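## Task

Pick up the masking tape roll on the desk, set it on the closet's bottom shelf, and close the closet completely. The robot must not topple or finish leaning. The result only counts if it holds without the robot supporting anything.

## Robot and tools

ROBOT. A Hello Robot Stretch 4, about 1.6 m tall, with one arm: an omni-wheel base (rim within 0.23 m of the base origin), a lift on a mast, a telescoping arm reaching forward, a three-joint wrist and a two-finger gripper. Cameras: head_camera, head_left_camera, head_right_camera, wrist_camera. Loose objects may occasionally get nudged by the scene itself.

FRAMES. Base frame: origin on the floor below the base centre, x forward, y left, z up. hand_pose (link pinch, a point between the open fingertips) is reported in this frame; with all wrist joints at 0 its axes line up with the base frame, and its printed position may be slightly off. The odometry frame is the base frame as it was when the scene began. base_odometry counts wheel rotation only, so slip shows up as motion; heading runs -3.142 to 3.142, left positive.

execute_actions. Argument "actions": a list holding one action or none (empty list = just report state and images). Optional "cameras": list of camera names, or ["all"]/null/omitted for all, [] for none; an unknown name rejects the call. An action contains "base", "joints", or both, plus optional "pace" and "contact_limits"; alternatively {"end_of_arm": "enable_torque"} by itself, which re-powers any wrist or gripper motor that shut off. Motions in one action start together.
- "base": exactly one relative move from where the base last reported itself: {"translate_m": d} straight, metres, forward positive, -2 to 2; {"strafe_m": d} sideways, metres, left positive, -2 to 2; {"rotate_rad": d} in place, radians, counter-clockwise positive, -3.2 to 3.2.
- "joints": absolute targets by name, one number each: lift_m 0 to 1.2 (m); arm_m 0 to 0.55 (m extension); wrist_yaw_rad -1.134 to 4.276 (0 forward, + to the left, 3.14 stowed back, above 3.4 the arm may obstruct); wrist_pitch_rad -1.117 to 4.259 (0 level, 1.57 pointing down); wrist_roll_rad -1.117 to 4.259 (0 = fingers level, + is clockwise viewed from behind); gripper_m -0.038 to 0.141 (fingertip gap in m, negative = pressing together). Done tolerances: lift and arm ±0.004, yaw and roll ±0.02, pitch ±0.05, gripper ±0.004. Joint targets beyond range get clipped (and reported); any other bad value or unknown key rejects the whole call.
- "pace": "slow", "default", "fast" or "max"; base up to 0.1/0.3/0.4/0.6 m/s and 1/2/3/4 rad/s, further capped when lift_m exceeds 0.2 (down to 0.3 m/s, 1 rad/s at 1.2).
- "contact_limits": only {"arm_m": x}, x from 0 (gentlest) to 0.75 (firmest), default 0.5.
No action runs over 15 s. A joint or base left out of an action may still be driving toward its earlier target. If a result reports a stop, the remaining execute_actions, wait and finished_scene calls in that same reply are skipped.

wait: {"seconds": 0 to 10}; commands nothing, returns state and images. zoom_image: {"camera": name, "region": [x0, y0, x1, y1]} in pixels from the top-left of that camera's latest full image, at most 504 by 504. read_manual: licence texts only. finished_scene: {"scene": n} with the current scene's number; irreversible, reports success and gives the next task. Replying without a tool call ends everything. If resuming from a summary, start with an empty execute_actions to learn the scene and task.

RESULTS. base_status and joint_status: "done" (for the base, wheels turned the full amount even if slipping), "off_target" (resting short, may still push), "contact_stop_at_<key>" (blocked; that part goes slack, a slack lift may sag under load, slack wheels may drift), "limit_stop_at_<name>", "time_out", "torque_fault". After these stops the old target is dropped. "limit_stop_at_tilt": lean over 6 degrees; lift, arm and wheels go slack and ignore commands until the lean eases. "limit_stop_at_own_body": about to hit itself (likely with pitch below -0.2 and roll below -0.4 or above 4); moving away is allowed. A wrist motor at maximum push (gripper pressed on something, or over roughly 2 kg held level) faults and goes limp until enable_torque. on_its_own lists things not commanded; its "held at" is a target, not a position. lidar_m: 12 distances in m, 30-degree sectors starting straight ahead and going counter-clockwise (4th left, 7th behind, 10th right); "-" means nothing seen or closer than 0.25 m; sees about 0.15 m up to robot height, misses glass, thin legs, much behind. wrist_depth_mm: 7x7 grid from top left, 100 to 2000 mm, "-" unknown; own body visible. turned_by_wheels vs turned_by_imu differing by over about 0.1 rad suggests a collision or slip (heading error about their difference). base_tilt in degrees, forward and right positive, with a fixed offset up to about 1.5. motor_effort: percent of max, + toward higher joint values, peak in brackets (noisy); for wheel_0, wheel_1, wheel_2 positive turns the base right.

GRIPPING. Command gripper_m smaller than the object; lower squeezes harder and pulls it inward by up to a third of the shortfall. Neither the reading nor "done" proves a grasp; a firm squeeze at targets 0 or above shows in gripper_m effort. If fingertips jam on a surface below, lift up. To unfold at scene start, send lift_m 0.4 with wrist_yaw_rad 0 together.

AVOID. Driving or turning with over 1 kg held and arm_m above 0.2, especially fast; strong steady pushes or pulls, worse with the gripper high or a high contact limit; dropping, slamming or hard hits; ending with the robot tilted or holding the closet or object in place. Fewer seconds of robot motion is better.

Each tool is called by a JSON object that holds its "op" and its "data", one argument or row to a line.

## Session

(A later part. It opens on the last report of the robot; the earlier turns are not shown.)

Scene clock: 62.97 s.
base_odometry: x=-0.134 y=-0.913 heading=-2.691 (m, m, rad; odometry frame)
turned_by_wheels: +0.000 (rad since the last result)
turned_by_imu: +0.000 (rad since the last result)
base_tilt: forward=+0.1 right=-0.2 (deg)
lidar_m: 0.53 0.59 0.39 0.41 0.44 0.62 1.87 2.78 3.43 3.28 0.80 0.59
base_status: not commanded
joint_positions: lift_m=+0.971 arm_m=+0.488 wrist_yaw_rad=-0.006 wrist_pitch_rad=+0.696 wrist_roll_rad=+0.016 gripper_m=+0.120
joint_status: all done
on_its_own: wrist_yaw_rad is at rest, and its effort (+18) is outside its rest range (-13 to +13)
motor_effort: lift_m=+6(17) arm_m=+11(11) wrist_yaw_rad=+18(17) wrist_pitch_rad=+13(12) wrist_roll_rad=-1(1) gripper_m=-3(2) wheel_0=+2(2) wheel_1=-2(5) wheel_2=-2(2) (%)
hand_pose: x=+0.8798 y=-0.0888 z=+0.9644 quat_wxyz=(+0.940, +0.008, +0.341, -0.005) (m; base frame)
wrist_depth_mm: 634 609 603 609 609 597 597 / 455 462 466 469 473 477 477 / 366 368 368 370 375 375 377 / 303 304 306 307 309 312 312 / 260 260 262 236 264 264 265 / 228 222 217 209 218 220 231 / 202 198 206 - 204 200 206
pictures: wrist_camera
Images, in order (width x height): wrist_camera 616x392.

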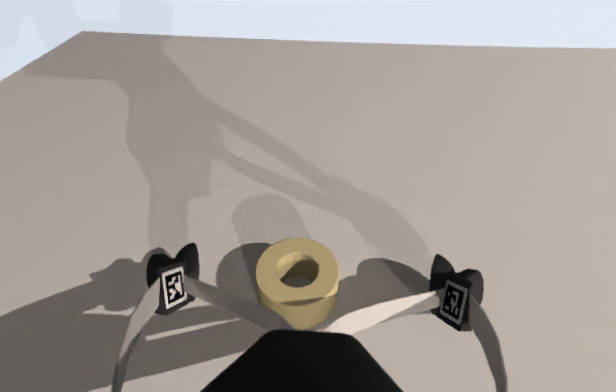

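{"op": "execute_actions", "data": {
  "actions": [
    {"joints":{"lift_m":0.978,"arm_m":0.475},"pace":"slow"}
  ],
  "cameras": []
}}

{"op": "execute_actions", "data": {
  "actions": [
    {"joints":{"gripper_m":0.01},"pace":"slow"}
  ],
  "cameras": ["wrist_camera"]
}}

{"op": "execute_actions", "data": {
  "actions": [
    {"joints":{"lift_m":1.03},"pace":"slow"}
  ],
  "cameras": ["wrist_camera"]
}}

Scene clock: 64.20 s.
base_odometry: x=-0.134 y=-0.913 heading=-2.691 (m, m, rad; odometry frame)
turned_by_wheels: +0.000 (rad since the last result)
turned_by_imu: +0.000 (rad since the last result)
base_tilt: forward=+0.3 right=-0.2 (deg)
lidar_m: 0.53 0.60 0.41 0.41 0.45 0.64 1.82 2.77 3.38 3.27 0.79 0.59
base_status: not commanded
joint_positions: lift_m=+0.978 arm_m=+0.476 wrist_yaw_rad=+0.001 wrist_pitch_rad=+0.694 wrist_roll_rad=+0.016 gripper_m=+0.120
joint_status: all done
motor_effort: lift_m=+19(20) arm_m=-7(13) wrist_yaw_rad=-2(17) wrist_pitch_rad=+16(16) wrist_roll_rad=-1(1) gripper_m=-2(0) wheel_0=+2(2) wheel_1=-2(3) wheel_2=-2(3) (%)
hand_pose: x=+0.8690 y=-0.0872 z=+0.9716 quat_wxyz=(+0.940, +0.007, +0.340, -0.002) (m; base frame)
wrist_depth_mm: 654 627 615 609 615 609 603 / 459 462 466 466 477 473 477 / 370 370 373 373 373 377 377 / 306 307 307 310 310 310 314 / 262 263 263 239 266 266 266 / 229 224 219 219 220 221 233 / 204 204 208 - 206 202 207
pictures: none
No camera images: the call's "cameras" was empty. Leave "cameras" out to get every camera's image.

Scene clock: 68.50 s.
base_odometry: x=-0.134 y=-0.913 heading=-2.691 (m, m, rad; odometry frame)
turned_by_wheels: +0.000 (rad since the last result)
turned_by_imu: +0.001 (rad since the last result)
base_tilt: forward=+0.2 right=-0.3 (deg)
lidar_m: 0.53 0.59 0.40 0.41 0.43 0.64 1.83 2.77 3.43 3.28 0.80 0.58
base_status: not commanded
joint_positions: lift_m=+0.978 arm_m=+0.476 wrist_yaw_rad=+0.000 wrist_pitch_rad=+0.701 wrist_roll_rad=+0.016 gripper_m=+0.010
joint_status: all done
motor_effort: lift_m=+19(20) arm_m=-6(8) wrist_yaw_rad=-1(4) wrist_pitch_rad=-3(18) wrist_roll_rad=-1(1) gripper_m=-21(18) wheel_0=+2(2) wheel_1=-2(2) wheel_2=-2(2) (%)
hand_pose: x=+0.8675 y=-0.0874 z=+0.9702 quat_wxyz=(+0.939, +0.007, +0.343, -0.003) (m; base frame)
wrist_depth_mm: 647 591 615 609 603 597 591 / 445 449 452 455 455 455 455 / 355 357 362 362 362 366 364 / 300 300 301 303 300 303 304 / 257 256 258 233 260 259 259 / 225 226 191 216 187 228 229 / 201 196 205 - 202 196 204
pictures: wrist_camera
Images, in order (width x height): wrist_camera 616x392.

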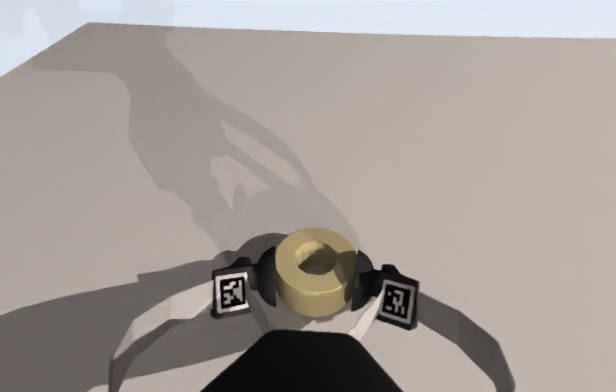

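Scene clock: 69.80 s.
base_odometry: x=-0.134 y=-0.913 heading=-2.691 (m, m, rad; odometry frame)
turned_by_wheels: +0.000 (rad since the last result)
turned_by_imu: +0.000 (rad since the last result)
base_tilt: forward=+0.2 right=-0.4 (deg)
lidar_m: 0.55 0.59 0.41 0.41 0.45 0.63 1.83 2.78 3.42 3.28 0.81 0.57
base_status: not commanded
joint_positions: lift_m=+1.030 arm_m=+0.476 wrist_yaw_rad=+0.000 wrist_pitch_rad=+0.702 wrist_roll_rad=+0.016 gripper_m=+0.010
joint_status: all done
motor_effort: lift_m=+22(30) arm_m=-6(6) wrist_yaw_rad=-1(1) wrist_pitch_rad=-5(5) wrist_roll_rad=-1(1) gripper_m=-20(21) wheel_0=+2(2) wheel_1=-2(2) wheel_2=-2(2) (%)
hand_pose: x=+0.8674 y=-0.0874 z=+1.0218 quat_wxyz=(+0.939, +0.007, +0.344, -0.003) (m; base frame)
wrist_depth_mm: 661 661 647 634 627 621 615 / 683 559 564 569 569 574 569 / 445 452 452 455 455 459 459 / 375 377 377 377 379 382 382 / 322 324 324 233 324 325 327 / 283 282 191 217 186 286 287 / 253 247 257 - 253 246 255
pictures: wrist_camera
Images, in order (width x height): wrist_camera 616x392.

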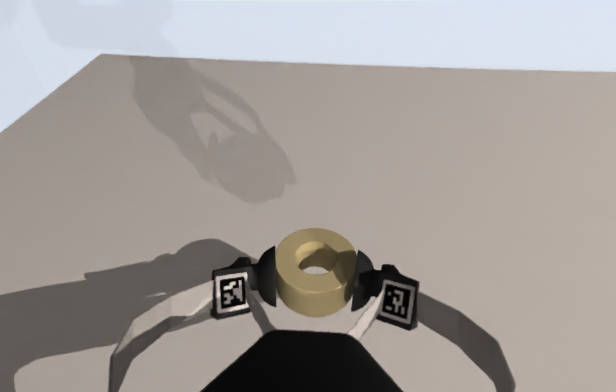

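{"op": "execute_actions", "data": {
  "actions": [
    {"base":{"translate_m":-0.6},"joints":{"arm_m":0.0}}
  ],
  "cameras": []
}}

{"op": "execute_actions", "data": {
  "actions": [
    {"base":{"strafe_m":-0.5},"joints":{"lift_m":0.3}}
  ],
  "cameras": []
}}

{"op": "execute_actions", "data": {
  "actions": [
    {"base":{"rotate_rad":-3.1}}
  ],
  "cameras": []
}}

{"op": "execute_actions", "data": {
  "actions": [
    {"base":{"strafe_m":1.08},"joints":{"lift_m":0.38}}
  ],
  "cameras": []
}}

{"op": "execute_actions", "data": {
  "actions": [
    {"base":{"translate_m":1.2}}
  ],
  "cameras": ["head_camera","wrist_camera"]
}}

Scene clock: 73.53 s.
base_odometry: x=+0.407 y=-0.652 heading=-2.692 (m, m, rad; odometry frame)
turned_by_wheels: +0.000 (rad since the last result)
turned_by_imu: +0.002 (rad since the last result)
base_tilt: forward=+0.2 right=-0.3 (deg)
lidar_m: 1.14 0.64 0.43 0.42 0.48 0.67 1.94 2.14 2.94 3.28 1.68 1.20
base_status: done
joint_positions: lift_m=+1.030 arm_m=+0.001 wrist_yaw_rad=+0.000 wrist_pitch_rad=+0.702 wrist_roll_rad=+0.016 gripper_m=+0.010
joint_status: all done
motor_effort: lift_m=+21(22) arm_m=-6(7) wrist_yaw_rad=+0(1) wrist_pitch_rad=-6(7) wrist_roll_rad=-1(1) gripper_m=-19(20) wheel_0=-2(7) wheel_1=-2(7) wheel_2=+0(10) (%)
hand_pose: x=+0.3922 y=-0.0874 z=+1.0218 quat_wxyz=(+0.939, +0.007, +0.344, -0.003) (m; base frame)
wrist_depth_mm: 750 1060 1464 1708 1661 1661 1618 / 723 1098 1756 1863 1863 1863 1808 / 732 1118 1863 - - - 1983 / 741 1138 1756 1808 1808 1863 1756 / 741 1098 1576 233 1537 1576 1576 / 759 991 191 217 186 1430 1397 / 759 991 1255 - 1229 1160 1229
pictures: none
No camera images: the call's "cameras" was empty. Leave "cameras" out to get every camera's image.

Scene clock: 77.23 s.
base_odometry: x=+0.189 y=-0.202 heading=-2.692 (m, m, rad; odometry frame)
turned_by_wheels: +0.000 (rad since the last result)
turned_by_imu: -0.001 (rad since the last result)
base_tilt: forward=+0.3 right=-0.3 (deg)
lidar_m: 1.13 1.21 0.96 0.92 1.01 1.31 2.02 2.16 2.87 2.78 2.78 1.19
base_status: done
joint_positions: lift_m=+0.300 arm_m=+0.001 wrist_yaw_rad=+0.000 wrist_pitch_rad=+0.702 wrist_roll_rad=+0.016 gripper_m=+0.010
joint_status: all done
motor_effort: lift_m=+18(23) arm_m=-6(6) wrist_yaw_rad=+1(0) wrist_pitch_rad=-6(6) wrist_roll_rad=-1(1) gripper_m=-20(18) wheel_0=+0(10) wheel_1=-2(11) wheel_2=+0(3) (%)
hand_pose: x=+0.3922 y=-0.0874 z=+0.2920 quat_wxyz=(+0.939, +0.007, +0.344, -0.003) (m; base frame)
wrist_depth_mm: 1281 1336 1430 1430 1430 1336 1430 / 1060 1060 1078 1078 1098 1042 1078 / 854 854 854 854 854 854 866 / 715 707 707 715 715 715 723 / 609 609 609 233 615 615 615 / 530 535 191 217 186 539 544 / 477 462 484 - 477 462 477
pictures: none
No camera images: the call's "cameras" was empty. Leave "cameras" out to get every camera's image.

Scene clock: 80.07 s.
base_odometry: x=+0.189 y=-0.202 heading=+0.492 (m, m, rad; odometry frame)
turned_by_wheels: -3.099 (rad since the last result)
turned_by_imu: -3.137 (rad since the last result)
base_tilt: forward=+0.2 right=-0.3 (deg)
lidar_m: 2.03 2.14 2.87 2.75 2.72 1.20 1.15 1.25 0.98 0.91 1.00 1.41
base_status: done
joint_positions: lift_m=+0.300 arm_m=+0.001 wrist_yaw_rad=+0.000 wrist_pitch_rad=+0.702 wrist_roll_rad=+0.016 gripper_m=+0.010
joint_status: not commanded
motor_effort: lift_m=+19(19) arm_m=-6(6) wrist_yaw_rad=-1(1) wrist_pitch_rad=-7(7) wrist_roll_rad=-1(1) gripper_m=-21(19) wheel_0=+3(8) wheel_1=+3(7) wheel_2=+2(7) (%)
hand_pose: x=+0.3923 y=-0.0874 z=+0.2920 quat_wxyz=(+0.939, +0.007, +0.344, -0.003) (m; base frame)
wrist_depth_mm: 1397 1397 1397 1430 1430 1430 1336 / 1042 1060 1060 1078 1078 1078 1098 / 842 854 854 866 866 866 866 / 707 707 707 707 723 715 715 / 603 609 609 233 609 615 615 / 530 530 191 217 186 535 535 / 473 466 484 - 477 462 480
pictures: none
No camera images: the call's "cameras" was empty. Leave "cameras" out to get every camera's image.

Scene clock: 85.00 s.
base_odometry: x=-0.321 y=+0.750 heading=+0.492 (m, m, rad; odometry frame)
turned_by_wheels: +0.000 (rad since the last result)
turned_by_imu: +0.004 (rad since the last result)
base_tilt: forward=+0.2 right=-0.3 (deg)
lidar_m: 2.06 2.33 1.75 1.67 1.80 1.96 1.32 1.19 1.69 1.99 2.13 2.14
base_status: done
joint_positions: lift_m=+0.380 arm_m=+0.001 wrist_yaw_rad=+0.000 wrist_pitch_rad=+0.702 wrist_roll_rad=+0.016 gripper_m=+0.010
joint_status: all done
motor_effort: lift_m=+21(21) arm_m=-6(6) wrist_yaw_rad=-1(1) wrist_pitch_rad=-6(6) wrist_roll_rad=-1(1) gripper_m=-20(21) wheel_0=-2(9) wheel_1=-1(11) wheel_2=+0(3) (%)
hand_pose: x=+0.3923 y=-0.0874 z=+0.3718 quat_wxyz=(+0.939, +0.007, +0.344, -0.003) (m; base frame)
wrist_depth_mm: 1661 1618 1661 1661 1708 1708 1661 / 1205 1229 1255 1229 1281 1281 1308 / 991 991 1008 991 1008 1008 1025 / 820 831 831 831 842 842 831 / 715 715 715 232 715 715 723 / 621 627 191 217 187 627 627 / 549 544 569 - 554 539 564
pictures: none
No camera images: the call's "cameras" was empty. Leave "cameras" out to get every camera's image.

Scene clock: 90.50 s.
base_odometry: x=+0.737 y=+1.317 heading=+0.492 (m, m, rad; odometry frame)
turned_by_wheels: +0.000 (rad since the last result)
turned_by_imu: -0.001 (rad since the last result)
base_tilt: forward=+0.3 right=-0.3 (deg)
lidar_m: 0.95 0.87 1.69 1.61 1.75 2.44 3.15 2.60 2.13 2.04 1.24 0.91
base_status: done
joint_positions: lift_m=+0.380 arm_m=+0.001 wrist_yaw_rad=+0.000 wrist_pitch_rad=+0.702 wrist_roll_rad=+0.016 gripper_m=+0.010
joint_status: not commanded
motor_effort: lift_m=+21(21) arm_m=-6(6) wrist_yaw_rad=-1(1) wrist_pitch_rad=-6(6) wrist_roll_rad=-1(1) gripper_m=-21(19) wheel_0=+0(6) wheel_1=+1(7) wheel_2=-2(11) (%)
hand_pose: x=+0.3923 y=-0.0874 z=+0.3718 quat_wxyz=(+0.939, +0.007, +0.344, -0.003) (m; base frame)
wrist_depth_mm: 661 661 1336 1336 1308 615 597 / 768 732 1205 1281 1281 668 661 / 946 809 991 991 960 759 723 / 831 831 842 842 842 809 798 / 715 715 715 234 715 707 715 / 621 627 190 217 186 621 634 / 554 539 569 - 559 539 564
pictures: head_camera, wrist_camera
Images, in order (width x height): head_camera 420x560, wrist_camera 616x392.

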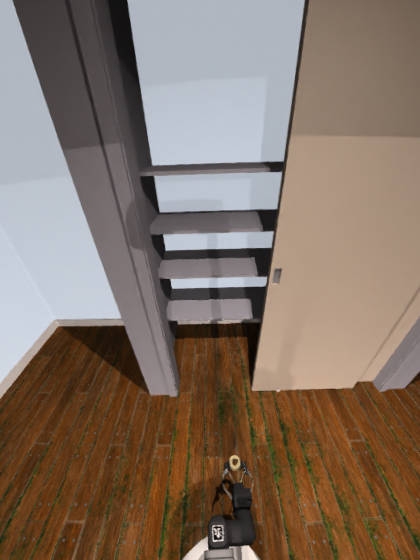

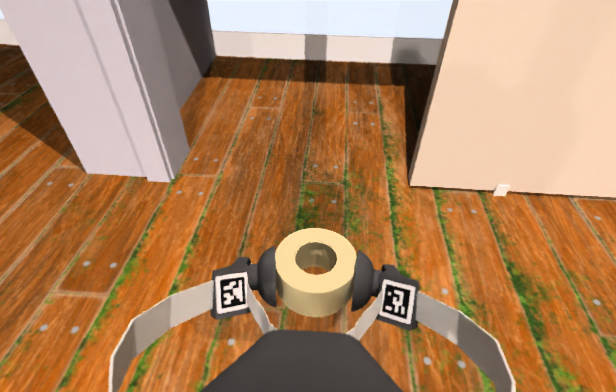

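{"op": "execute_actions", "data": {
  "actions": [
    {"base":{"translate_m":0.3},"joints":{"lift_m":0.5}}
  ],
  "cameras": []
}}

{"op": "execute_actions", "data": {
  "actions": [
    {"base":{"strafe_m":0.04},"joints":{"arm_m":0.3}}
  ],
  "cameras": ["head_camera","wrist_camera"]
}}

Scene clock: 93.20 s.
base_odometry: x=+1.001 y=+1.458 heading=+0.492 (m, m, rad; odometry frame)
turned_by_wheels: +0.000 (rad since the last result)
turned_by_imu: +0.001 (rad since the last result)
base_tilt: forward=+0.3 right=-0.3 (deg)
lidar_m: 0.89 0.62 1.68 1.61 1.71 2.40 3.01 2.88 2.14 2.05 0.83 0.64
base_status: done
joint_positions: lift_m=+0.500 arm_m=+0.001 wrist_yaw_rad=+0.000 wrist_pitch_rad=+0.702 wrist_roll_rad=+0.016 gripper_m=+0.010
joint_status: all done
motor_effort: lift_m=+22(22) arm_m=-7(6) wrist_yaw_rad=-2(1) wrist_pitch_rad=-5(6) wrist_roll_rad=-1(1) gripper_m=-20(18) wheel_0=+3(7) wheel_1=+3(8) wheel_2=-2(11) (%)
hand_pose: x=+0.3923 y=-0.0874 z=+0.4917 quat_wxyz=(+0.939, +0.007, +0.344, -0.003) (m; base frame)
wrist_depth_mm: 452 723 750 691 699 707 334 / 455 831 1182 1182 1160 1118 359 / 462 842 1205 1229 1182 1182 397 / 504 854 1008 1008 1008 484 445 / 580 683 866 234 866 544 517 / 732 676 191 218 186 603 597 / 668 654 691 - 676 654 668
pictures: none
No camera images: the call's "cameras" was empty. Leave "cameras" out to get every camera's image.

Scene clock: 95.20 s.
base_odometry: x=+0.982 y=+1.493 heading=+0.492 (m, m, rad; odometry frame)
turned_by_wheels: +0.000 (rad since the last result)
turned_by_imu: +0.001 (rad since the last result)
base_tilt: forward=+0.2 right=-0.2 (deg)
lidar_m: 0.88 0.61 1.65 1.55 1.66 2.36 3.46 2.91 2.19 2.11 0.83 0.67
base_status: done
joint_positions: lift_m=+0.500 arm_m=+0.299 wrist_yaw_rad=+0.000 wrist_pitch_rad=+0.702 wrist_roll_rad=+0.016 gripper_m=+0.010
joint_status: all done
motor_effort: lift_m=+22(22) arm_m=+6(7) wrist_yaw_rad=+0(0) wrist_pitch_rad=-6(7) wrist_roll_rad=-1(1) gripper_m=-20(20) wheel_0=-1(9) wheel_1=+2(9) wheel_2=+0(3) (%)
hand_pose: x=+0.6901 y=-0.0874 z=+0.4918 quat_wxyz=(+0.939, +0.007, +0.344, -0.003) (m; base frame)
wrist_depth_mm: 504 634 640 647 647 647 647 / 473 480 484 488 484 488 488 / 517 699 960 931 917 904 424 / 525 750 1008 1008 991 976 960 / 535 759 866 233 866 866 866 / 539 699 191 217 186 759 768 / 433 654 691 - 668 654 676
pictures: head_camera, wrist_camera
Images, in order (width x height): head_camera 420x560, wrist_camera 616x392.

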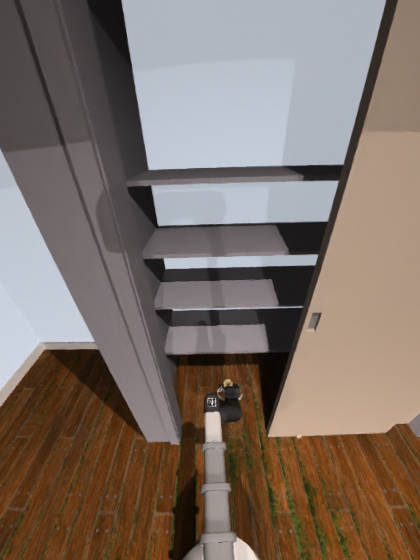

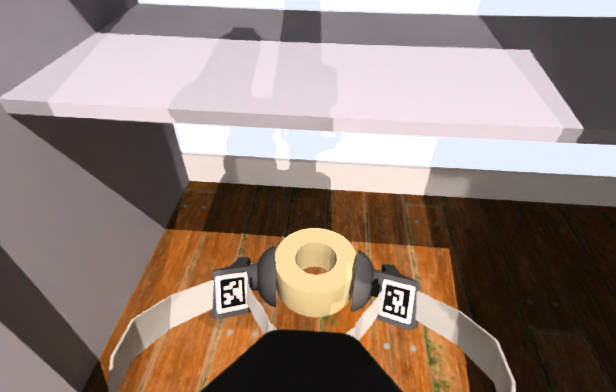

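{"op": "execute_actions", "data": {
  "actions": [
    {"joints":{"lift_m":0.57},"base":{"translate_m":0.17}}
  ],
  "cameras": []
}}

{"op": "execute_actions", "data": {
  "actions": [
    {"joints":{"arm_m":0.54},"contact_limits":{"arm_m":0.2},"pace":"slow"}
  ],
  "cameras": ["head_camera","wrist_camera"]
}}

Scene clock: 97.40 s.
base_odometry: x=+1.132 y=+1.574 heading=+0.492 (m, m, rad; odometry frame)
turned_by_wheels: +0.000 (rad since the last result)
turned_by_imu: +0.001 (rad since the last result)
base_tilt: forward=+0.3 right=-0.4 (deg)
lidar_m: 0.72 0.45 1.62 1.56 1.67 2.35 3.64 2.94 2.19 1.43 0.62 0.53
base_status: done
joint_positions: lift_m=+0.570 arm_m=+0.299 wrist_yaw_rad=+0.000 wrist_pitch_rad=+0.702 wrist_roll_rad=+0.016 gripper_m=+0.010
joint_status: all done
motor_effort: lift_m=+22(22) arm_m=+6(6) wrist_yaw_rad=-1(1) wrist_pitch_rad=-5(6) wrist_roll_rad=-1(1) gripper_m=-19(20) wheel_0=+2(7) wheel_1=+2(9) wheel_2=-1(9) (%)
hand_pose: x=+0.6901 y=-0.0874 z=+0.5618 quat_wxyz=(+0.939, +0.007, +0.344, -0.003) (m; base frame)
wrist_depth_mm: 500 609 597 591 580 569 559 / 504 634 640 634 615 615 609 / 488 508 508 521 517 517 517 / 424 424 427 430 427 430 433 / 373 366 366 233 368 368 370 / 530 683 190 217 186 343 574 / 539 699 759 - 750 715 750
pictures: none
No camera images: the call's "cameras" was empty. Leave "cameras" out to get every camera's image.

Scene clock: 101.07 s.
base_odometry: x=+1.132 y=+1.574 heading=+0.492 (m, m, rad; odometry frame)
turned_by_wheels: +0.000 (rad since the last result)
turned_by_imu: +0.001 (rad since the last result)
base_tilt: forward=+0.1 right=-0.4 (deg)
lidar_m: 0.70 0.46 1.65 1.58 1.69 2.41 3.61 2.94 2.17 1.46 0.58 0.50
base_status: not commanded
joint_positions: lift_m=+0.570 arm_m=+0.539 wrist_yaw_rad=+0.000 wrist_pitch_rad=+0.702 wrist_roll_rad=+0.016 gripper_m=+0.010
joint_status: all done
motor_effort: lift_m=+22(22) arm_m=+6(6) wrist_yaw_rad=+0(1) wrist_pitch_rad=-6(5) wrist_roll_rad=-1(1) gripper_m=-21(19) wheel_0=+2(2) wheel_1=+2(2) wheel_2=-2(2) (%)
contact_limits: arm_m 0.2
hand_pose: x=+0.9301 y=-0.0874 z=+0.5618 quat_wxyz=(+0.939, +0.007, +0.344, -0.003) (m; base frame)
wrist_depth_mm: 377 370 366 355 349 345 338 / 424 413 402 397 387 379 373 / 466 466 452 442 433 424 418 / 424 424 424 427 427 430 430 / 364 366 366 233 366 368 370 / 320 319 190 217 187 322 324 / 285 278 291 - 286 278 287
pictures: head_camera, wrist_camera
Images, in order (width x height): head_camera 420x560, wrist_camera 616x392.

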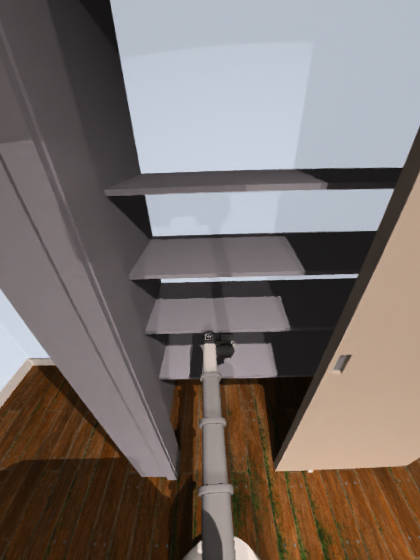

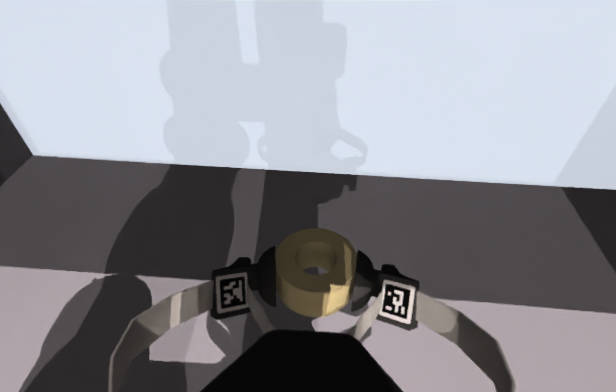

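{"op": "execute_actions", "data": {
  "actions": [
    {"joints":{"lift_m":0.49},"pace":"slow"}
  ],
  "cameras": []
}}

Scene clock: 102.67 s.
base_odometry: x=+1.132 y=+1.574 heading=+0.492 (m, m, rad; odometry frame)
turned_by_wheels: +0.000 (rad since the last result)
turned_by_imu: +0.000 (rad since the last result)
base_tilt: forward=+0.3 right=-0.3 (deg)
lidar_m: 0.71 0.43 1.60 1.58 1.67 2.36 3.63 2.90 2.19 1.43 0.61 0.53
base_status: not commanded
joint_positions: lift_m=+0.490 arm_m=+0.539 wrist_yaw_rad=+0.000 wrist_pitch_rad=+0.702 wrist_roll_rad=+0.016 gripper_m=+0.010
joint_status: all done
motor_effort: lift_m=+17(21) arm_m=+6(7) wrist_yaw_rad=+0(1) wrist_pitch_rad=-6(6) wrist_roll_rad=-1(1) gripper_m=-20(21) wheel_0=+2(2) wheel_1=+2(2) wheel_2=-1(1) (%)
hand_pose: x=+0.9301 y=-0.0874 z=+0.4821 quat_wxyz=(+0.939, +0.007, +0.344, -0.003) (m; base frame)
wrist_depth_mm: 379 370 366 355 349 343 340 / 413 415 404 392 387 379 373 / 364 368 368 370 373 373 370 / 304 306 306 307 309 310 310 / 263 263 264 234 265 266 265 / 230 230 191 216 186 232 233 / 205 202 210 - 206 200 208
pictures: none
No camera images: the call's "cameras" was empty. Leave "cameras" out to get every camera's image.

{"op": "execute_actions", "data": {
  "actions": [
    {"joints":{"lift_m":0.486},"pace":"slow"}
  ],
  "cameras": []
}}

{"op": "execute_actions", "data": {
  "actions": [
    {"joints":{"gripper_m":0.12},"pace":"slow"}
  ],
  "cameras": []
}}

{"op": "execute_actions", "data": {
  "actions": [
    {"joints":{"lift_m":0.53},"pace":"slow"}
  ],
  "cameras": []
}}

{"op": "execute_actions", "data": {
  "actions": [
    {"joints":{"arm_m":0.0}}
  ],
  "cameras": ["head_camera","wrist_camera"]
}}

Scene clock: 103.37 s.
base_odometry: x=+1.132 y=+1.574 heading=+0.492 (m, m, rad; odometry frame)
turned_by_wheels: +0.000 (rad since the last result)
turned_by_imu: +0.000 (rad since the last result)
base_tilt: forward=+0.2 right=-0.4 (deg)
lidar_m: 0.73 0.45 1.62 1.58 1.68 2.34 3.65 2.91 2.16 1.44 0.56 0.53
base_status: not commanded
joint_positions: lift_m=+0.486 arm_m=+0.539 wrist_yaw_rad=+0.000 wrist_pitch_rad=+0.702 wrist_roll_rad=+0.016 gripper_m=+0.010
joint_status: all done
motor_effort: lift_m=+17(19) arm_m=+6(6) wrist_yaw_rad=-1(1) wrist_pitch_rad=-5(6) wrist_roll_rad=-1(1) gripper_m=-18(20) wheel_0=+2(2) wheel_1=+2(2) wheel_2=-2(2) (%)
hand_pose: x=+0.9301 y=-0.0874 z=+0.4781 quat_wxyz=(+0.939, +0.007, +0.344, -0.003) (m; base frame)
wrist_depth_mm: 379 373 362 357 351 343 340 / 415 407 402 394 389 379 373 / 357 359 364 364 364 364 366 / 300 300 301 301 304 303 304 / 257 258 258 233 259 260 260 / 226 227 190 216 187 228 229 / 201 197 206 - 202 196 204
pictures: none
No camera images: the call's "cameras" was empty. Leave "cameras" out to get every camera's image.

Scene clock: 107.67 s.
base_odometry: x=+1.132 y=+1.574 heading=+0.492 (m, m, rad; odometry frame)
turned_by_wheels: +0.000 (rad since the last result)
turned_by_imu: +0.001 (rad since the last result)
base_tilt: forward=+0.2 right=-0.4 (deg)
lidar_m: 0.73 0.45 1.63 1.58 1.68 2.37 3.65 2.93 2.16 1.46 0.58 0.52
base_status: not commanded
joint_positions: lift_m=+0.486 arm_m=+0.539 wrist_yaw_rad=-0.001 wrist_pitch_rad=+0.699 wrist_roll_rad=+0.016 gripper_m=+0.120
joint_status: all done
motor_effort: lift_m=+17(18) arm_m=+6(6) wrist_yaw_rad=+3(3) wrist_pitch_rad=+3(6) wrist_roll_rad=-1(1) gripper_m=-1(18) wheel_0=+2(2) wheel_1=+3(2) wheel_2=-2(2) (%)
hand_pose: x=+0.9305 y=-0.0877 z=+0.4788 quat_wxyz=(+0.940, +0.008, +0.342, -0.003) (m; base frame)
wrist_depth_mm: 379 370 364 353 349 345 340 / 415 415 402 394 387 377 373 / 368 366 368 373 373 373 375 / 306 307 309 307 310 310 312 / 262 262 263 238 265 266 267 / 229 230 195 213 193 232 233 / 205 200 206 - 206 202 206
pictures: none
No camera images: the call's "cameras" was empty. Leave "cameras" out to get every camera's image.

Scene clock: 108.90 s.
base_odometry: x=+1.132 y=+1.574 heading=+0.492 (m, m, rad; odometry frame)
turned_by_wheels: +0.000 (rad since the last result)
turned_by_imu: +0.000 (rad since the last result)
base_tilt: forward=+0.4 right=-0.3 (deg)
lidar_m: 0.72 0.44 1.64 1.54 1.64 2.38 3.66 2.95 2.18 1.46 0.60 0.52
base_status: not commanded
joint_positions: lift_m=+0.530 arm_m=+0.539 wrist_yaw_rad=+0.000 wrist_pitch_rad=+0.701 wrist_roll_rad=+0.016 gripper_m=+0.120
joint_status: all done
motor_effort: lift_m=+22(23) arm_m=+6(6) wrist_yaw_rad=+0(4) wrist_pitch_rad=-4(9) wrist_roll_rad=-1(1) gripper_m=-1(0) wheel_0=+2(2) wheel_1=+2(2) wheel_2=-2(2) (%)
hand_pose: x=+0.9302 y=-0.0874 z=+0.5218 quat_wxyz=(+0.939, +0.007, +0.344, -0.003) (m; base frame)
wrist_depth_mm: 379 373 364 357 351 343 338 / 424 410 404 397 389 382 373 / 433 436 433 424 424 413 413 / 364 364 368 368 368 368 370 / 312 314 315 315 317 317 319 / 274 270 263 247 263 265 278 / 245 239 251 - 247 247 248
pictures: none
No camera images: the call's "cameras" was empty. Leave "cameras" out to get every camera's image.

Scene clock: 111.53 s.
base_odometry: x=+1.132 y=+1.574 heading=+0.492 (m, m, rad; odometry frame)
turned_by_wheels: +0.000 (rad since the last result)
turned_by_imu: +0.001 (rad since the last result)
base_tilt: forward=+0.2 right=-0.4 (deg)
lidar_m: 0.71 0.46 1.62 1.58 1.67 2.37 3.65 2.91 2.18 1.45 0.58 0.52
base_status: not commanded
joint_positions: lift_m=+0.530 arm_m=+0.001 wrist_yaw_rad=+0.000 wrist_pitch_rad=+0.702 wrist_roll_rad=+0.016 gripper_m=+0.120
joint_status: all done
motor_effort: lift_m=+22(23) arm_m=-7(6) wrist_yaw_rad=+0(2) wrist_pitch_rad=-6(6) wrist_roll_rad=-1(1) gripper_m=+0(0) wheel_0=+2(2) wheel_1=+2(2) wheel_2=-2(2) (%)
hand_pose: x=+0.3923 y=-0.0874 z=+0.5217 quat_wxyz=(+0.939, +0.007, +0.344, -0.003) (m; base frame)
wrist_depth_mm: 512 683 732 732 750 750 741 / 521 609 585 585 591 564 564 / 521 759 1118 1098 1078 1042 1042 / 404 768 1060 1060 1060 1060 1078 / 410 768 904 917 917 917 904 / 415 539 759 798 750 768 392 / 449 569 715 - 707 699 397
pictures: head_camera, wrist_camera
Images, in order (width x height): head_camera 420x560, wrist_camera 616x392.

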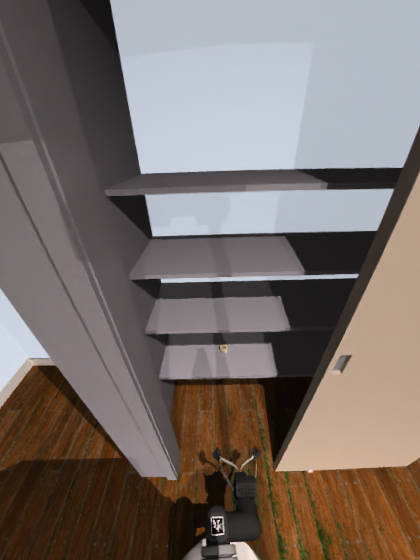

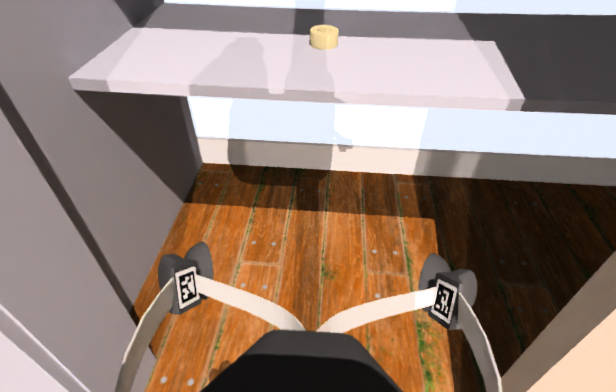

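{"op": "execute_actions", "data": {
  "actions": [
    {"base":{"translate_m":-0.44},"joints":{"lift_m":0.83,"wrist_pitch_rad":0,"gripper_m":0.0}}
  ],
  "cameras": []
}}

{"op": "execute_actions", "data": {
  "actions": [
    {"base":{"strafe_m":-0.5},"joints":{"wrist_yaw_rad":0.75,"arm_m":0.36}}
  ],
  "cameras": ["head_camera","wrist_camera"]
}}

Scene clock: 114.67 s.
base_odometry: x=+0.744 y=+1.366 heading=+0.492 (m, m, rad; odometry frame)
turned_by_wheels: +0.000 (rad since the last result)
turned_by_imu: +0.001 (rad since the last result)
base_tilt: forward=+0.3 right=-0.2 (deg)
lidar_m: 0.87 0.88 1.63 1.59 1.67 2.38 3.15 2.61 2.18 2.10 1.18 0.92
base_status: done
joint_positions: lift_m=+0.830 arm_m=+0.001 wrist_yaw_rad=+0.000 wrist_pitch_rad=+0.003 wrist_roll_rad=+0.016 gripper_m=+0.000
joint_status: all done
motor_effort: lift_m=+22(26) arm_m=-6(6) wrist_yaw_rad=+0(0) wrist_pitch_rad=-8(14) wrist_roll_rad=-2(1) gripper_m=-7(10) wheel_0=-1(7) wheel_1=-3(7) wheel_2=+0(12) (%)
hand_pose: x=+0.4605 y=-0.0874 z=+1.0073 quat_wxyz=(+1.000, +0.008, +0.001, +0.000) (m; base frame)
wrist_depth_mm: 654 647 1078 1366 1336 621 615 / 661 654 1229 1366 1366 621 615 / 661 654 1255 1366 1366 627 621 / 668 654 1397 1366 1366 634 621 / 683 654 1138 1118 1229 627 621 / 668 661 183 192 184 640 634 / 676 654 1182 - 1255 634 640
pictures: none
No camera images: the call's "cameras" was empty. Leave "cameras" out to get every camera's image.

Scene clock: 117.67 s.
base_odometry: x=+0.980 y=+0.925 heading=+0.492 (m, m, rad; odometry frame)
turned_by_wheels: +0.000 (rad since the last result)
turned_by_imu: +0.001 (rad since the last result)
base_tilt: forward=+0.3 right=-0.3 (deg)
lidar_m: 0.82 1.09 1.24 2.08 2.20 3.10 3.17 2.23 1.65 1.58 1.13 0.86
base_status: done
joint_positions: lift_m=+0.830 arm_m=+0.359 wrist_yaw_rad=+0.750 wrist_pitch_rad=+0.002 wrist_roll_rad=+0.016 gripper_m=+0.000
joint_status: all done
motor_effort: lift_m=+22(22) arm_m=+6(6) wrist_yaw_rad=+0(6) wrist_pitch_rad=-7(8) wrist_roll_rad=-1(1) gripper_m=-5(6) wheel_0=+1(10) wheel_1=+0(11) wheel_2=+0(2) (%)
hand_pose: x=+0.8005 y=+0.1327 z=+1.0074 quat_wxyz=(+0.931, +0.007, +0.004, +0.366) (m; base frame)
wrist_depth_mm: 1756 707 917 917 264 220 195 / 1756 715 931 1160 263 219 194 / 1756 723 946 1078 264 219 194 / 1808 732 946 1182 278 219 195 / 1808 732 960 1008 279 220 194 / 1808 732 183 192 184 219 194 / 1863 707 931 - 255 211 195
pictures: head_camera, wrist_camera
Images, in order (width x height): head_camera 420x560, wrist_camera 616x392.

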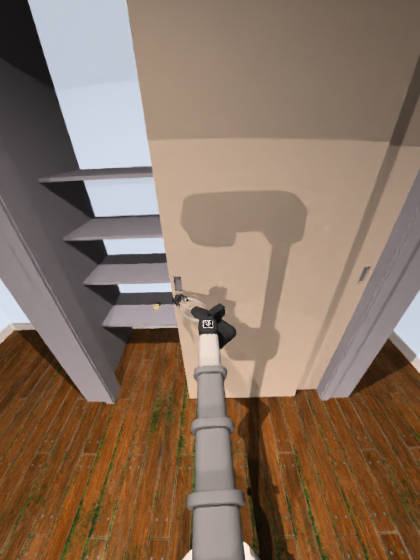

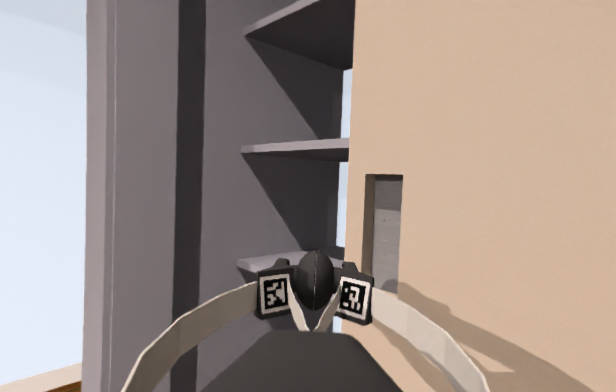

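{"op": "execute_actions", "data": {
  "actions": [
    {"joints":{"arm_m":0.5,"wrist_pitch_rad":-0.012},"contact_limits":{"arm_m":0.1},"pace":"slow"}
  ],
  "cameras": ["wrist_camera"]
}}

Scene clock: 119.47 s.
base_odometry: x=+0.980 y=+0.925 heading=+0.492 (m, m, rad; odometry frame)
turned_by_wheels: +0.000 (rad since the last result)
turned_by_imu: +0.001 (rad since the last result)
base_tilt: forward=+0.2 right=-0.4 (deg)
lidar_m: 0.84 1.12 1.26 2.09 2.21 3.13 3.17 2.22 1.66 1.59 1.11 0.87
base_status: not commanded
joint_positions: lift_m=+0.830 arm_m=+0.431 wrist_yaw_rad=+0.761 wrist_pitch_rad=-0.008 wrist_roll_rad=+0.016 gripper_m=+0.000
joint_status: arm_m contact_stop (moved +0.073 of +0.141); the others done
on_its_own: arm_m is slack since a contact_stop (your +0.500 is given up); wrist_yaw_rad is at rest, and its effort (-30) is outside its rest range (-13 to +13)
motor_effort: lift_m=+22(22) arm_m=+0(13) wrist_yaw_rad=-30(32) wrist_pitch_rad=-3(11) wrist_roll_rad=-1(1) gripper_m=-7(7) wheel_0=+4(4) wheel_1=+4(5) wheel_2=-6(8) (%)
contact_limits: arm_m 0.1
hand_pose: x=+0.8716 y=+0.1356 z=+1.0103 quat_wxyz=(+0.928, +0.009, -0.001, +0.371) (m; base frame)
wrist_depth_mm: 1618 683 904 233 184 153 137 / 1708 691 917 233 184 152 136 / 1708 699 904 232 184 152 136 / 1708 699 946 241 183 152 136 / 1708 707 931 232 183 152 136 / 1708 691 185 191 173 152 136 / 1756 683 917 - 173 145 136
pictures: wrist_camera
Images, in order (width x height): wrist_camera 616x392.

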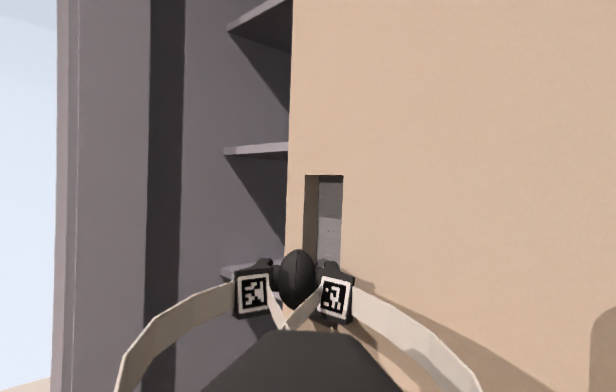

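Same as the successful state. Slide left.

{"op": "execute_actions", "data": {
  "actions": [
    {"base":{"strafe_m":0.15},"joints":{"arm_m":0.432},"pace":"slow"}
  ],
  "cameras": ["wrist_camera","head_camera"]
}}

Scene clock: 122.13 s.
base_odometry: x=+0.909 y=+1.057 heading=+0.492 (m, m, rad; odometry frame)
turned_by_wheels: +0.000 (rad since the last result)
turned_by_imu: +0.002 (rad since the last result)
base_tilt: forward=+0.3 right=-0.3 (deg)
lidar_m: 0.83 1.00 2.00 1.93 2.06 2.92 3.19 2.42 1.80 1.73 1.22 0.87
base_status: done
joint_positions: lift_m=+0.830 arm_m=+0.431 wrist_yaw_rad=+0.755 wrist_pitch_rad=-0.008 wrist_roll_rad=+0.016 gripper_m=+0.000
joint_status: all done
on_its_own: wrist_yaw_rad is at rest, and its effort (-15) is outside its rest range (-13 to +13)
motor_effort: lift_m=+22(22) arm_m=+3(0) wrist_yaw_rad=-15(31) wrist_pitch_rad=-3(3) wrist_roll_rad=-1(1) gripper_m=-6(6) wheel_0=+0(8) wheel_1=+6(14) wheel_2=-5(10) (%)
hand_pose: x=+0.8724 y=+0.1341 z=+1.0103 quat_wxyz=(+0.930, +0.009, -0.001, +0.369) (m; base frame)
wrist_depth_mm: 1618 549 759 241 190 158 142 / 1618 554 759 239 190 158 141 / 1618 554 768 240 190 158 141 / 1661 564 768 239 190 158 141 / 1618 569 778 238 190 158 141 / 1576 559 185 191 179 158 141 / 1618 549 750 - 185 150 141
pictures: head_camera, wrist_camera
Images, in order (width x height): head_camera 420x560, wrist_camera 616x392.

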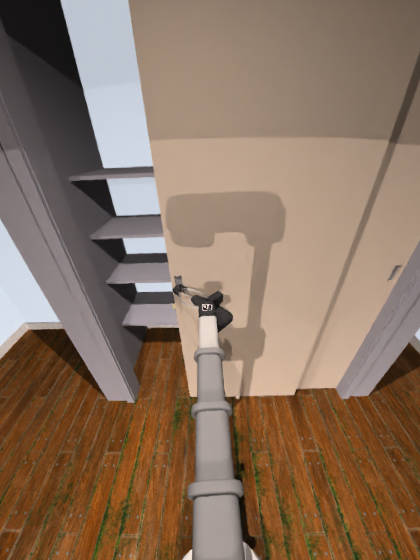

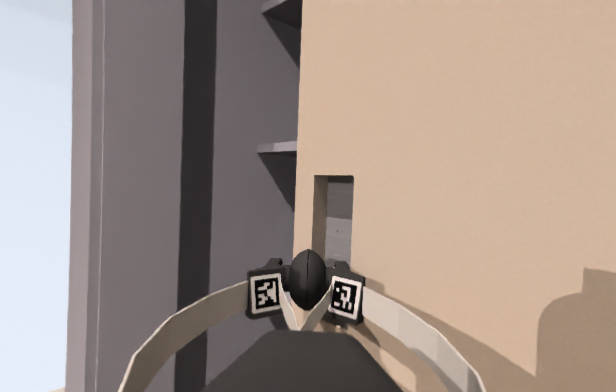

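{"op": "execute_actions", "data": {
  "actions": [
    {"base":{"strafe_m":0.3},"joints":{"arm_m":0.438},"pace":"slow"}
  ],
  "cameras": ["wrist_camera","head_camera"]
}}

Scene clock: 126.33 s.
base_odometry: x=+0.768 y=+1.321 heading=+0.492 (m, m, rad; odometry frame)
turned_by_wheels: +0.000 (rad since the last result)
turned_by_imu: +0.002 (rad since the last result)
base_tilt: forward=+0.2 right=-0.2 (deg)
lidar_m: 0.84 0.89 1.70 1.65 1.72 2.46 3.12 2.61 2.15 2.02 1.24 0.89
base_status: done
joint_positions: lift_m=+0.830 arm_m=+0.437 wrist_yaw_rad=+0.750 wrist_pitch_rad=-0.007 wrist_roll_rad=+0.016 gripper_m=+0.000
joint_status: all done
motor_effort: lift_m=+22(22) arm_m=+6(12) wrist_yaw_rad=+1(21) wrist_pitch_rad=-6(5) wrist_roll_rad=-1(1) gripper_m=-4(4) wheel_0=-2(10) wheel_1=+3(9) wheel_2=-3(8) (%)
hand_pose: x=+0.8785 y=+0.1326 z=+1.0101 quat_wxyz=(+0.931, +0.009, +0.000, +0.366) (m; base frame)
wrist_depth_mm: 1397 449 317 351 197 164 147 / 1366 449 319 355 196 163 146 / 1397 452 322 359 196 163 146 / 1430 449 324 246 196 163 146 / 1430 445 325 241 196 163 146 / 1397 449 183 192 182 163 146 / 1430 445 322 - 190 156 146
pictures: head_camera, wrist_camera
Images, in order (width x height): head_camera 420x560, wrist_camera 616x392.

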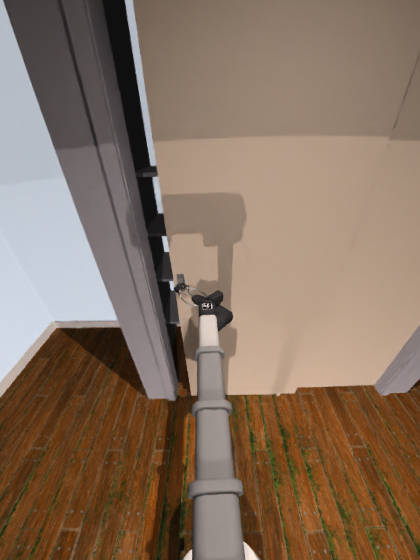

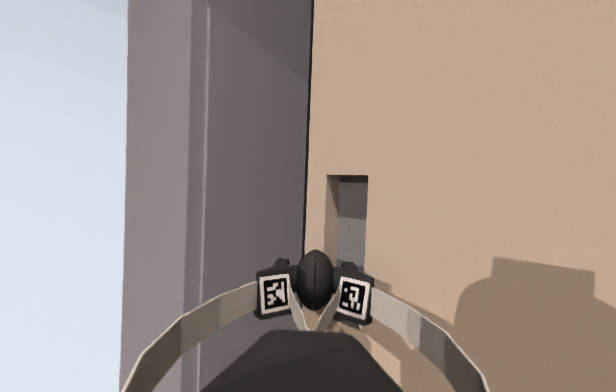

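{"op": "execute_actions", "data": {
  "actions": [
    {"base":{"strafe_m":0.008},"pace":"slow"}
  ],
  "cameras": []
}}

{"op": "execute_actions", "data": {
  "actions": [
    {"joints":{"arm_m":0.5},"contact_limits":{"arm_m":0.1},"pace":"slow"}
  ],
  "cameras": ["wrist_camera"]
}}

Scene clock: 127.23 s.
base_odometry: x=+0.764 y=+1.328 heading=+0.492 (m, m, rad; odometry frame)
turned_by_wheels: +0.000 (rad since the last result)
turned_by_imu: +0.000 (rad since the last result)
base_tilt: forward=+0.2 right=-0.3 (deg)
lidar_m: 0.86 0.85 1.71 1.64 1.74 2.46 3.15 2.62 2.13 2.04 1.23 0.90
base_status: done
joint_positions: lift_m=+0.830 arm_m=+0.437 wrist_yaw_rad=+0.750 wrist_pitch_rad=-0.007 wrist_roll_rad=+0.016 gripper_m=+0.000
joint_status: not commanded
motor_effort: lift_m=+22(22) arm_m=+6(6) wrist_yaw_rad=+2(0) wrist_pitch_rad=-5(5) wrist_roll_rad=-1(1) gripper_m=-4(8) wheel_0=-4(6) wheel_1=+2(8) wheel_2=+0(3) (%)
hand_pose: x=+0.8785 y=+0.1326 z=+1.0101 quat_wxyz=(+0.931, +0.009, +0.000, +0.366) (m; base frame)
wrist_depth_mm: 1366 452 317 351 197 164 147 / 1397 449 317 345 198 164 147 / 1366 452 319 349 197 163 147 / 1397 452 315 351 196 164 147 / 1397 445 319 237 197 163 147 / 1430 445 184 192 182 164 147 / 1430 445 314 - 191 157 147
pictures: none
No camera images: the call's "cameras" was empty. Leave "cameras" out to get every camera's image.

Scene clock: 128.27 s.
base_odometry: x=+0.764 y=+1.328 heading=+0.492 (m, m, rad; odometry frame)
turned_by_wheels: +0.000 (rad since the last result)
turned_by_imu: +0.001 (rad since the last result)
base_tilt: forward=+0.1 right=-0.4 (deg)
lidar_m: 0.83 0.87 1.71 1.64 1.71 2.48 3.17 2.62 2.14 2.05 1.27 0.90
base_status: not commanded
joint_positions: lift_m=+0.830 arm_m=+0.453 wrist_yaw_rad=+0.764 wrist_pitch_rad=-0.007 wrist_roll_rad=+0.016 gripper_m=+0.000
joint_status: arm_m contact_stop (moved +0.016 of +0.063)
on_its_own: arm_m is slack since a contact_stop (your +0.500 is given up); wrist_yaw_rad is at rest, and its effort (-41) is outside its rest range (-13 to +13)
motor_effort: lift_m=+22(21) arm_m=+0(12) wrist_yaw_rad=-41(42) wrist_pitch_rad=-5(6) wrist_roll_rad=-1(1) gripper_m=-8(9) wheel_0=+4(4) wheel_1=+2(2) wheel_2=-5(5) (%)
contact_limits: arm_m 0.1
hand_pose: x=+0.8928 y=+0.1365 z=+1.0101 quat_wxyz=(+0.928, +0.009, +0.000, +0.373) (m; base frame)
wrist_depth_mm: 1366 433 298 230 183 151 135 / 1397 436 301 231 182 151 135 / 1336 433 303 230 182 151 135 / 1397 433 306 231 181 150 134 / 1397 430 301 232 182 150 134 / 1397 433 186 203 172 150 134 / 1430 330 304 - 171 144 134
pictures: wrist_camera
Images, in order (width x height): wrist_camera 616x392.

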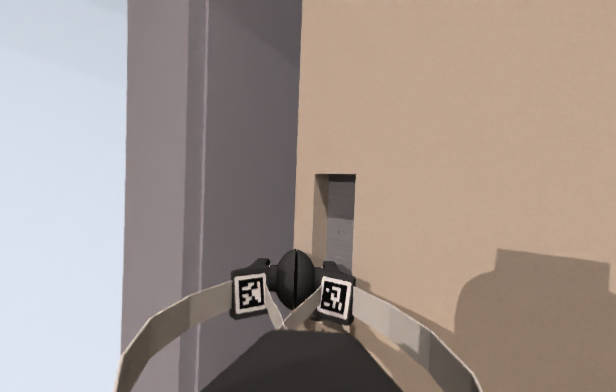

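{"op": "execute_actions", "data": {
  "actions": [
    {"base":{"strafe_m":0.08},"joints":{"arm_m":0.458},"pace":"slow"}
  ],
  "cameras": ["wrist_camera","head_camera"]
}}

Scene clock: 130.30 s.
base_odometry: x=+0.726 y=+1.399 heading=+0.492 (m, m, rad; odometry frame)
turned_by_wheels: +0.000 (rad since the last result)
turned_by_imu: +0.001 (rad since the last result)
base_tilt: forward=+0.3 right=-0.3 (deg)
lidar_m: 0.85 0.87 1.60 1.53 1.64 2.34 2.76 2.61 2.22 2.14 1.26 0.90
base_status: done
joint_positions: lift_m=+0.830 arm_m=+0.456 wrist_yaw_rad=+0.760 wrist_pitch_rad=-0.007 wrist_roll_rad=+0.016 gripper_m=+0.000
joint_status: all done
on_its_own: wrist_yaw_rad is at rest, and its effort (-29) is outside its rest range (-13 to +13)
motor_effort: lift_m=+22(22) arm_m=+11(12) wrist_yaw_rad=-29(42) wrist_pitch_rad=-5(6) wrist_roll_rad=-1(1) gripper_m=-8(5) wheel_0=+0(7) wheel_1=+8(12) wheel_2=-8(9) (%)
hand_pose: x=+0.8962 y=+0.1354 z=+1.0101 quat_wxyz=(+0.929, +0.009, +0.000, +0.371) (m; base frame)
wrist_depth_mm: 1308 1430 248 231 183 152 136 / 1308 1430 249 230 183 151 135 / 1308 1430 248 230 182 151 135 / 1336 1464 247 232 182 151 135 / 1308 1430 248 229 182 151 135 / 1336 1430 186 190 172 151 135 / 1336 364 259 - 177 144 135
pictures: head_camera, wrist_camera
Images, in order (width x height): head_camera 420x560, wrist_camera 616x392.

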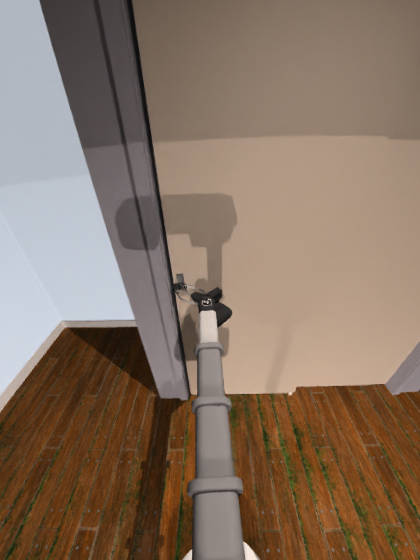

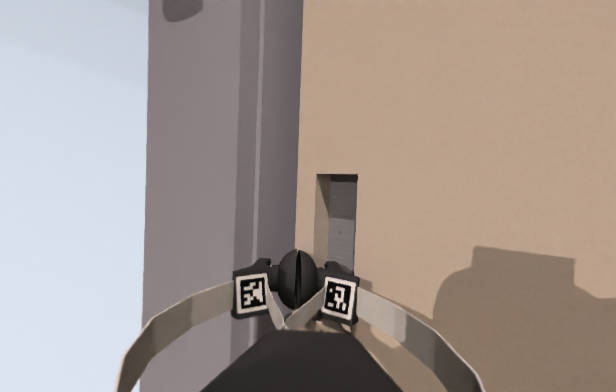

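{"op": "execute_actions", "data": {
  "actions": [
    {"base":{"strafe_m":0.02},"pace":"slow"}
  ],
  "cameras": ["wrist_camera","head_camera"]
}}

Scene clock: 131.47 s.
base_odometry: x=+0.716 y=+1.416 heading=+0.491 (m, m, rad; odometry frame)
turned_by_wheels: -0.001 (rad since the last result)
turned_by_imu: -0.001 (rad since the last result)
base_tilt: forward=+0.2 right=-0.3 (deg)
lidar_m: 0.87 0.88 1.58 1.53 1.60 2.30 3.16 2.60 2.23 2.15 1.26 0.87
base_status: done
joint_positions: lift_m=+0.830 arm_m=+0.456 wrist_yaw_rad=+0.754 wrist_pitch_rad=-0.007 wrist_roll_rad=+0.016 gripper_m=+0.000
joint_status: not commanded
motor_effort: lift_m=+22(22) arm_m=+11(12) wrist_yaw_rad=-13(29) wrist_pitch_rad=-5(6) wrist_roll_rad=-1(1) gripper_m=-7(6) wheel_0=-9(9) wheel_1=+5(13) wheel_2=-12(11) (%)
hand_pose: x=+0.8970 y=+0.1338 z=+1.0101 quat_wxyz=(+0.930, +0.009, +0.000, +0.368) (m; base frame)
wrist_depth_mm: 1281 1430 246 229 183 153 137 / 1308 1430 246 229 183 153 136 / 1308 1464 246 229 183 152 136 / 1336 1464 245 230 183 152 136 / 1336 1464 244 230 183 152 136 / 1336 1430 186 190 173 152 136 / 1336 357 256 - 178 145 136
pictures: head_camera, wrist_camera
Images, in order (width x height): head_camera 420x560, wrist_camera 616x392.

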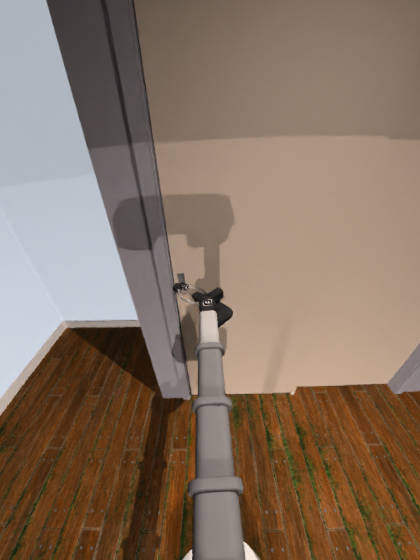

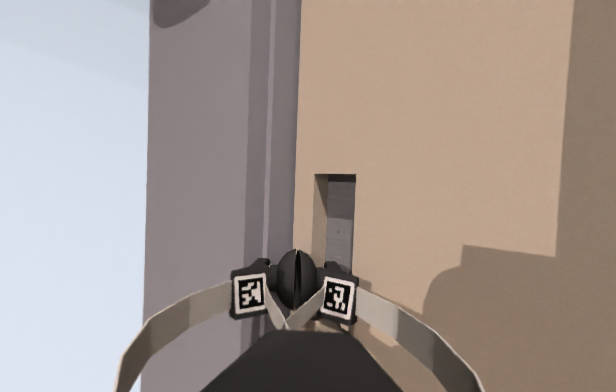

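{"op": "execute_actions", "data": {
  "actions": [
    {"joints":{"arm_m":0.25},"pace":"slow"}
  ],
  "cameras": ["wrist_camera","head_camera"]
}}

Scene clock: 134.90 s.
base_odometry: x=+0.716 y=+1.416 heading=+0.492 (m, m, rad; odometry frame)
turned_by_wheels: +0.001 (rad since the last result)
turned_by_imu: +0.003 (rad since the last result)
base_tilt: forward=+0.4 right=-0.3 (deg)
lidar_m: 0.85 0.88 1.59 1.53 1.63 2.30 3.15 2.63 2.25 2.15 1.26 0.89
base_status: not commanded
joint_positions: lift_m=+0.830 arm_m=+0.251 wrist_yaw_rad=+0.750 wrist_pitch_rad=-0.007 wrist_roll_rad=+0.016 gripper_m=+0.000
joint_status: all done
motor_effort: lift_m=+22(22) arm_m=-6(9) wrist_yaw_rad=-1(12) wrist_pitch_rad=-6(6) wrist_roll_rad=-1(1) gripper_m=-6(5) wheel_0=+0(9) wheel_1=+3(5) wheel_2=-4(12) (%)
hand_pose: x=+0.6927 y=+0.1327 z=+1.0100 quat_wxyz=(+0.930, +0.008, +0.000, +0.366) (m; base frame)
wrist_depth_mm: 1281 1499 1756 504 387 349 304 / 1308 1499 1756 508 384 349 306 / 1308 1499 1808 508 384 349 306 / 1308 1537 1756 504 384 362 306 / 1366 1537 1808 469 384 362 306 / 1336 1576 184 191 185 349 306 / 1336 1499 1756 - 382 334 306
pictures: head_camera, wrist_camera
Images, in order (width x height): head_camera 420x560, wrist_camera 616x392.

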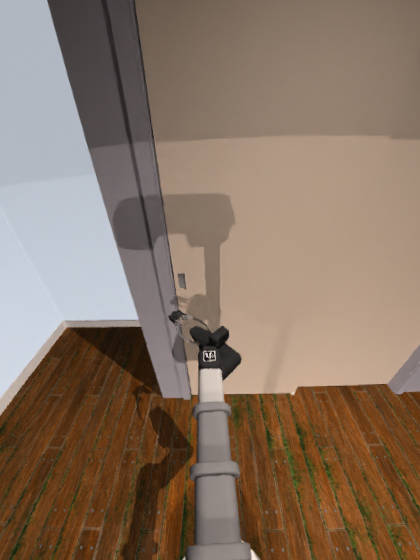

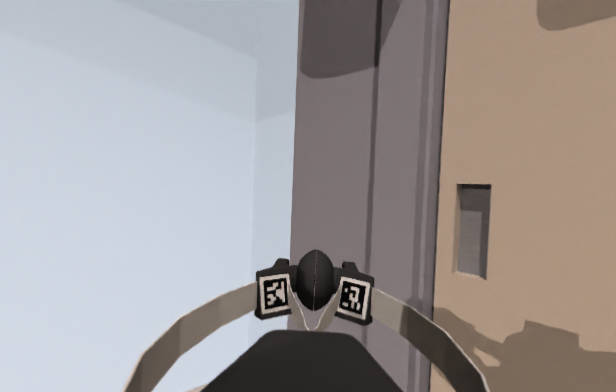

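{"op": "finished_scene", "data": {
  "scene": 2
}}

The scene is finished: the task was done.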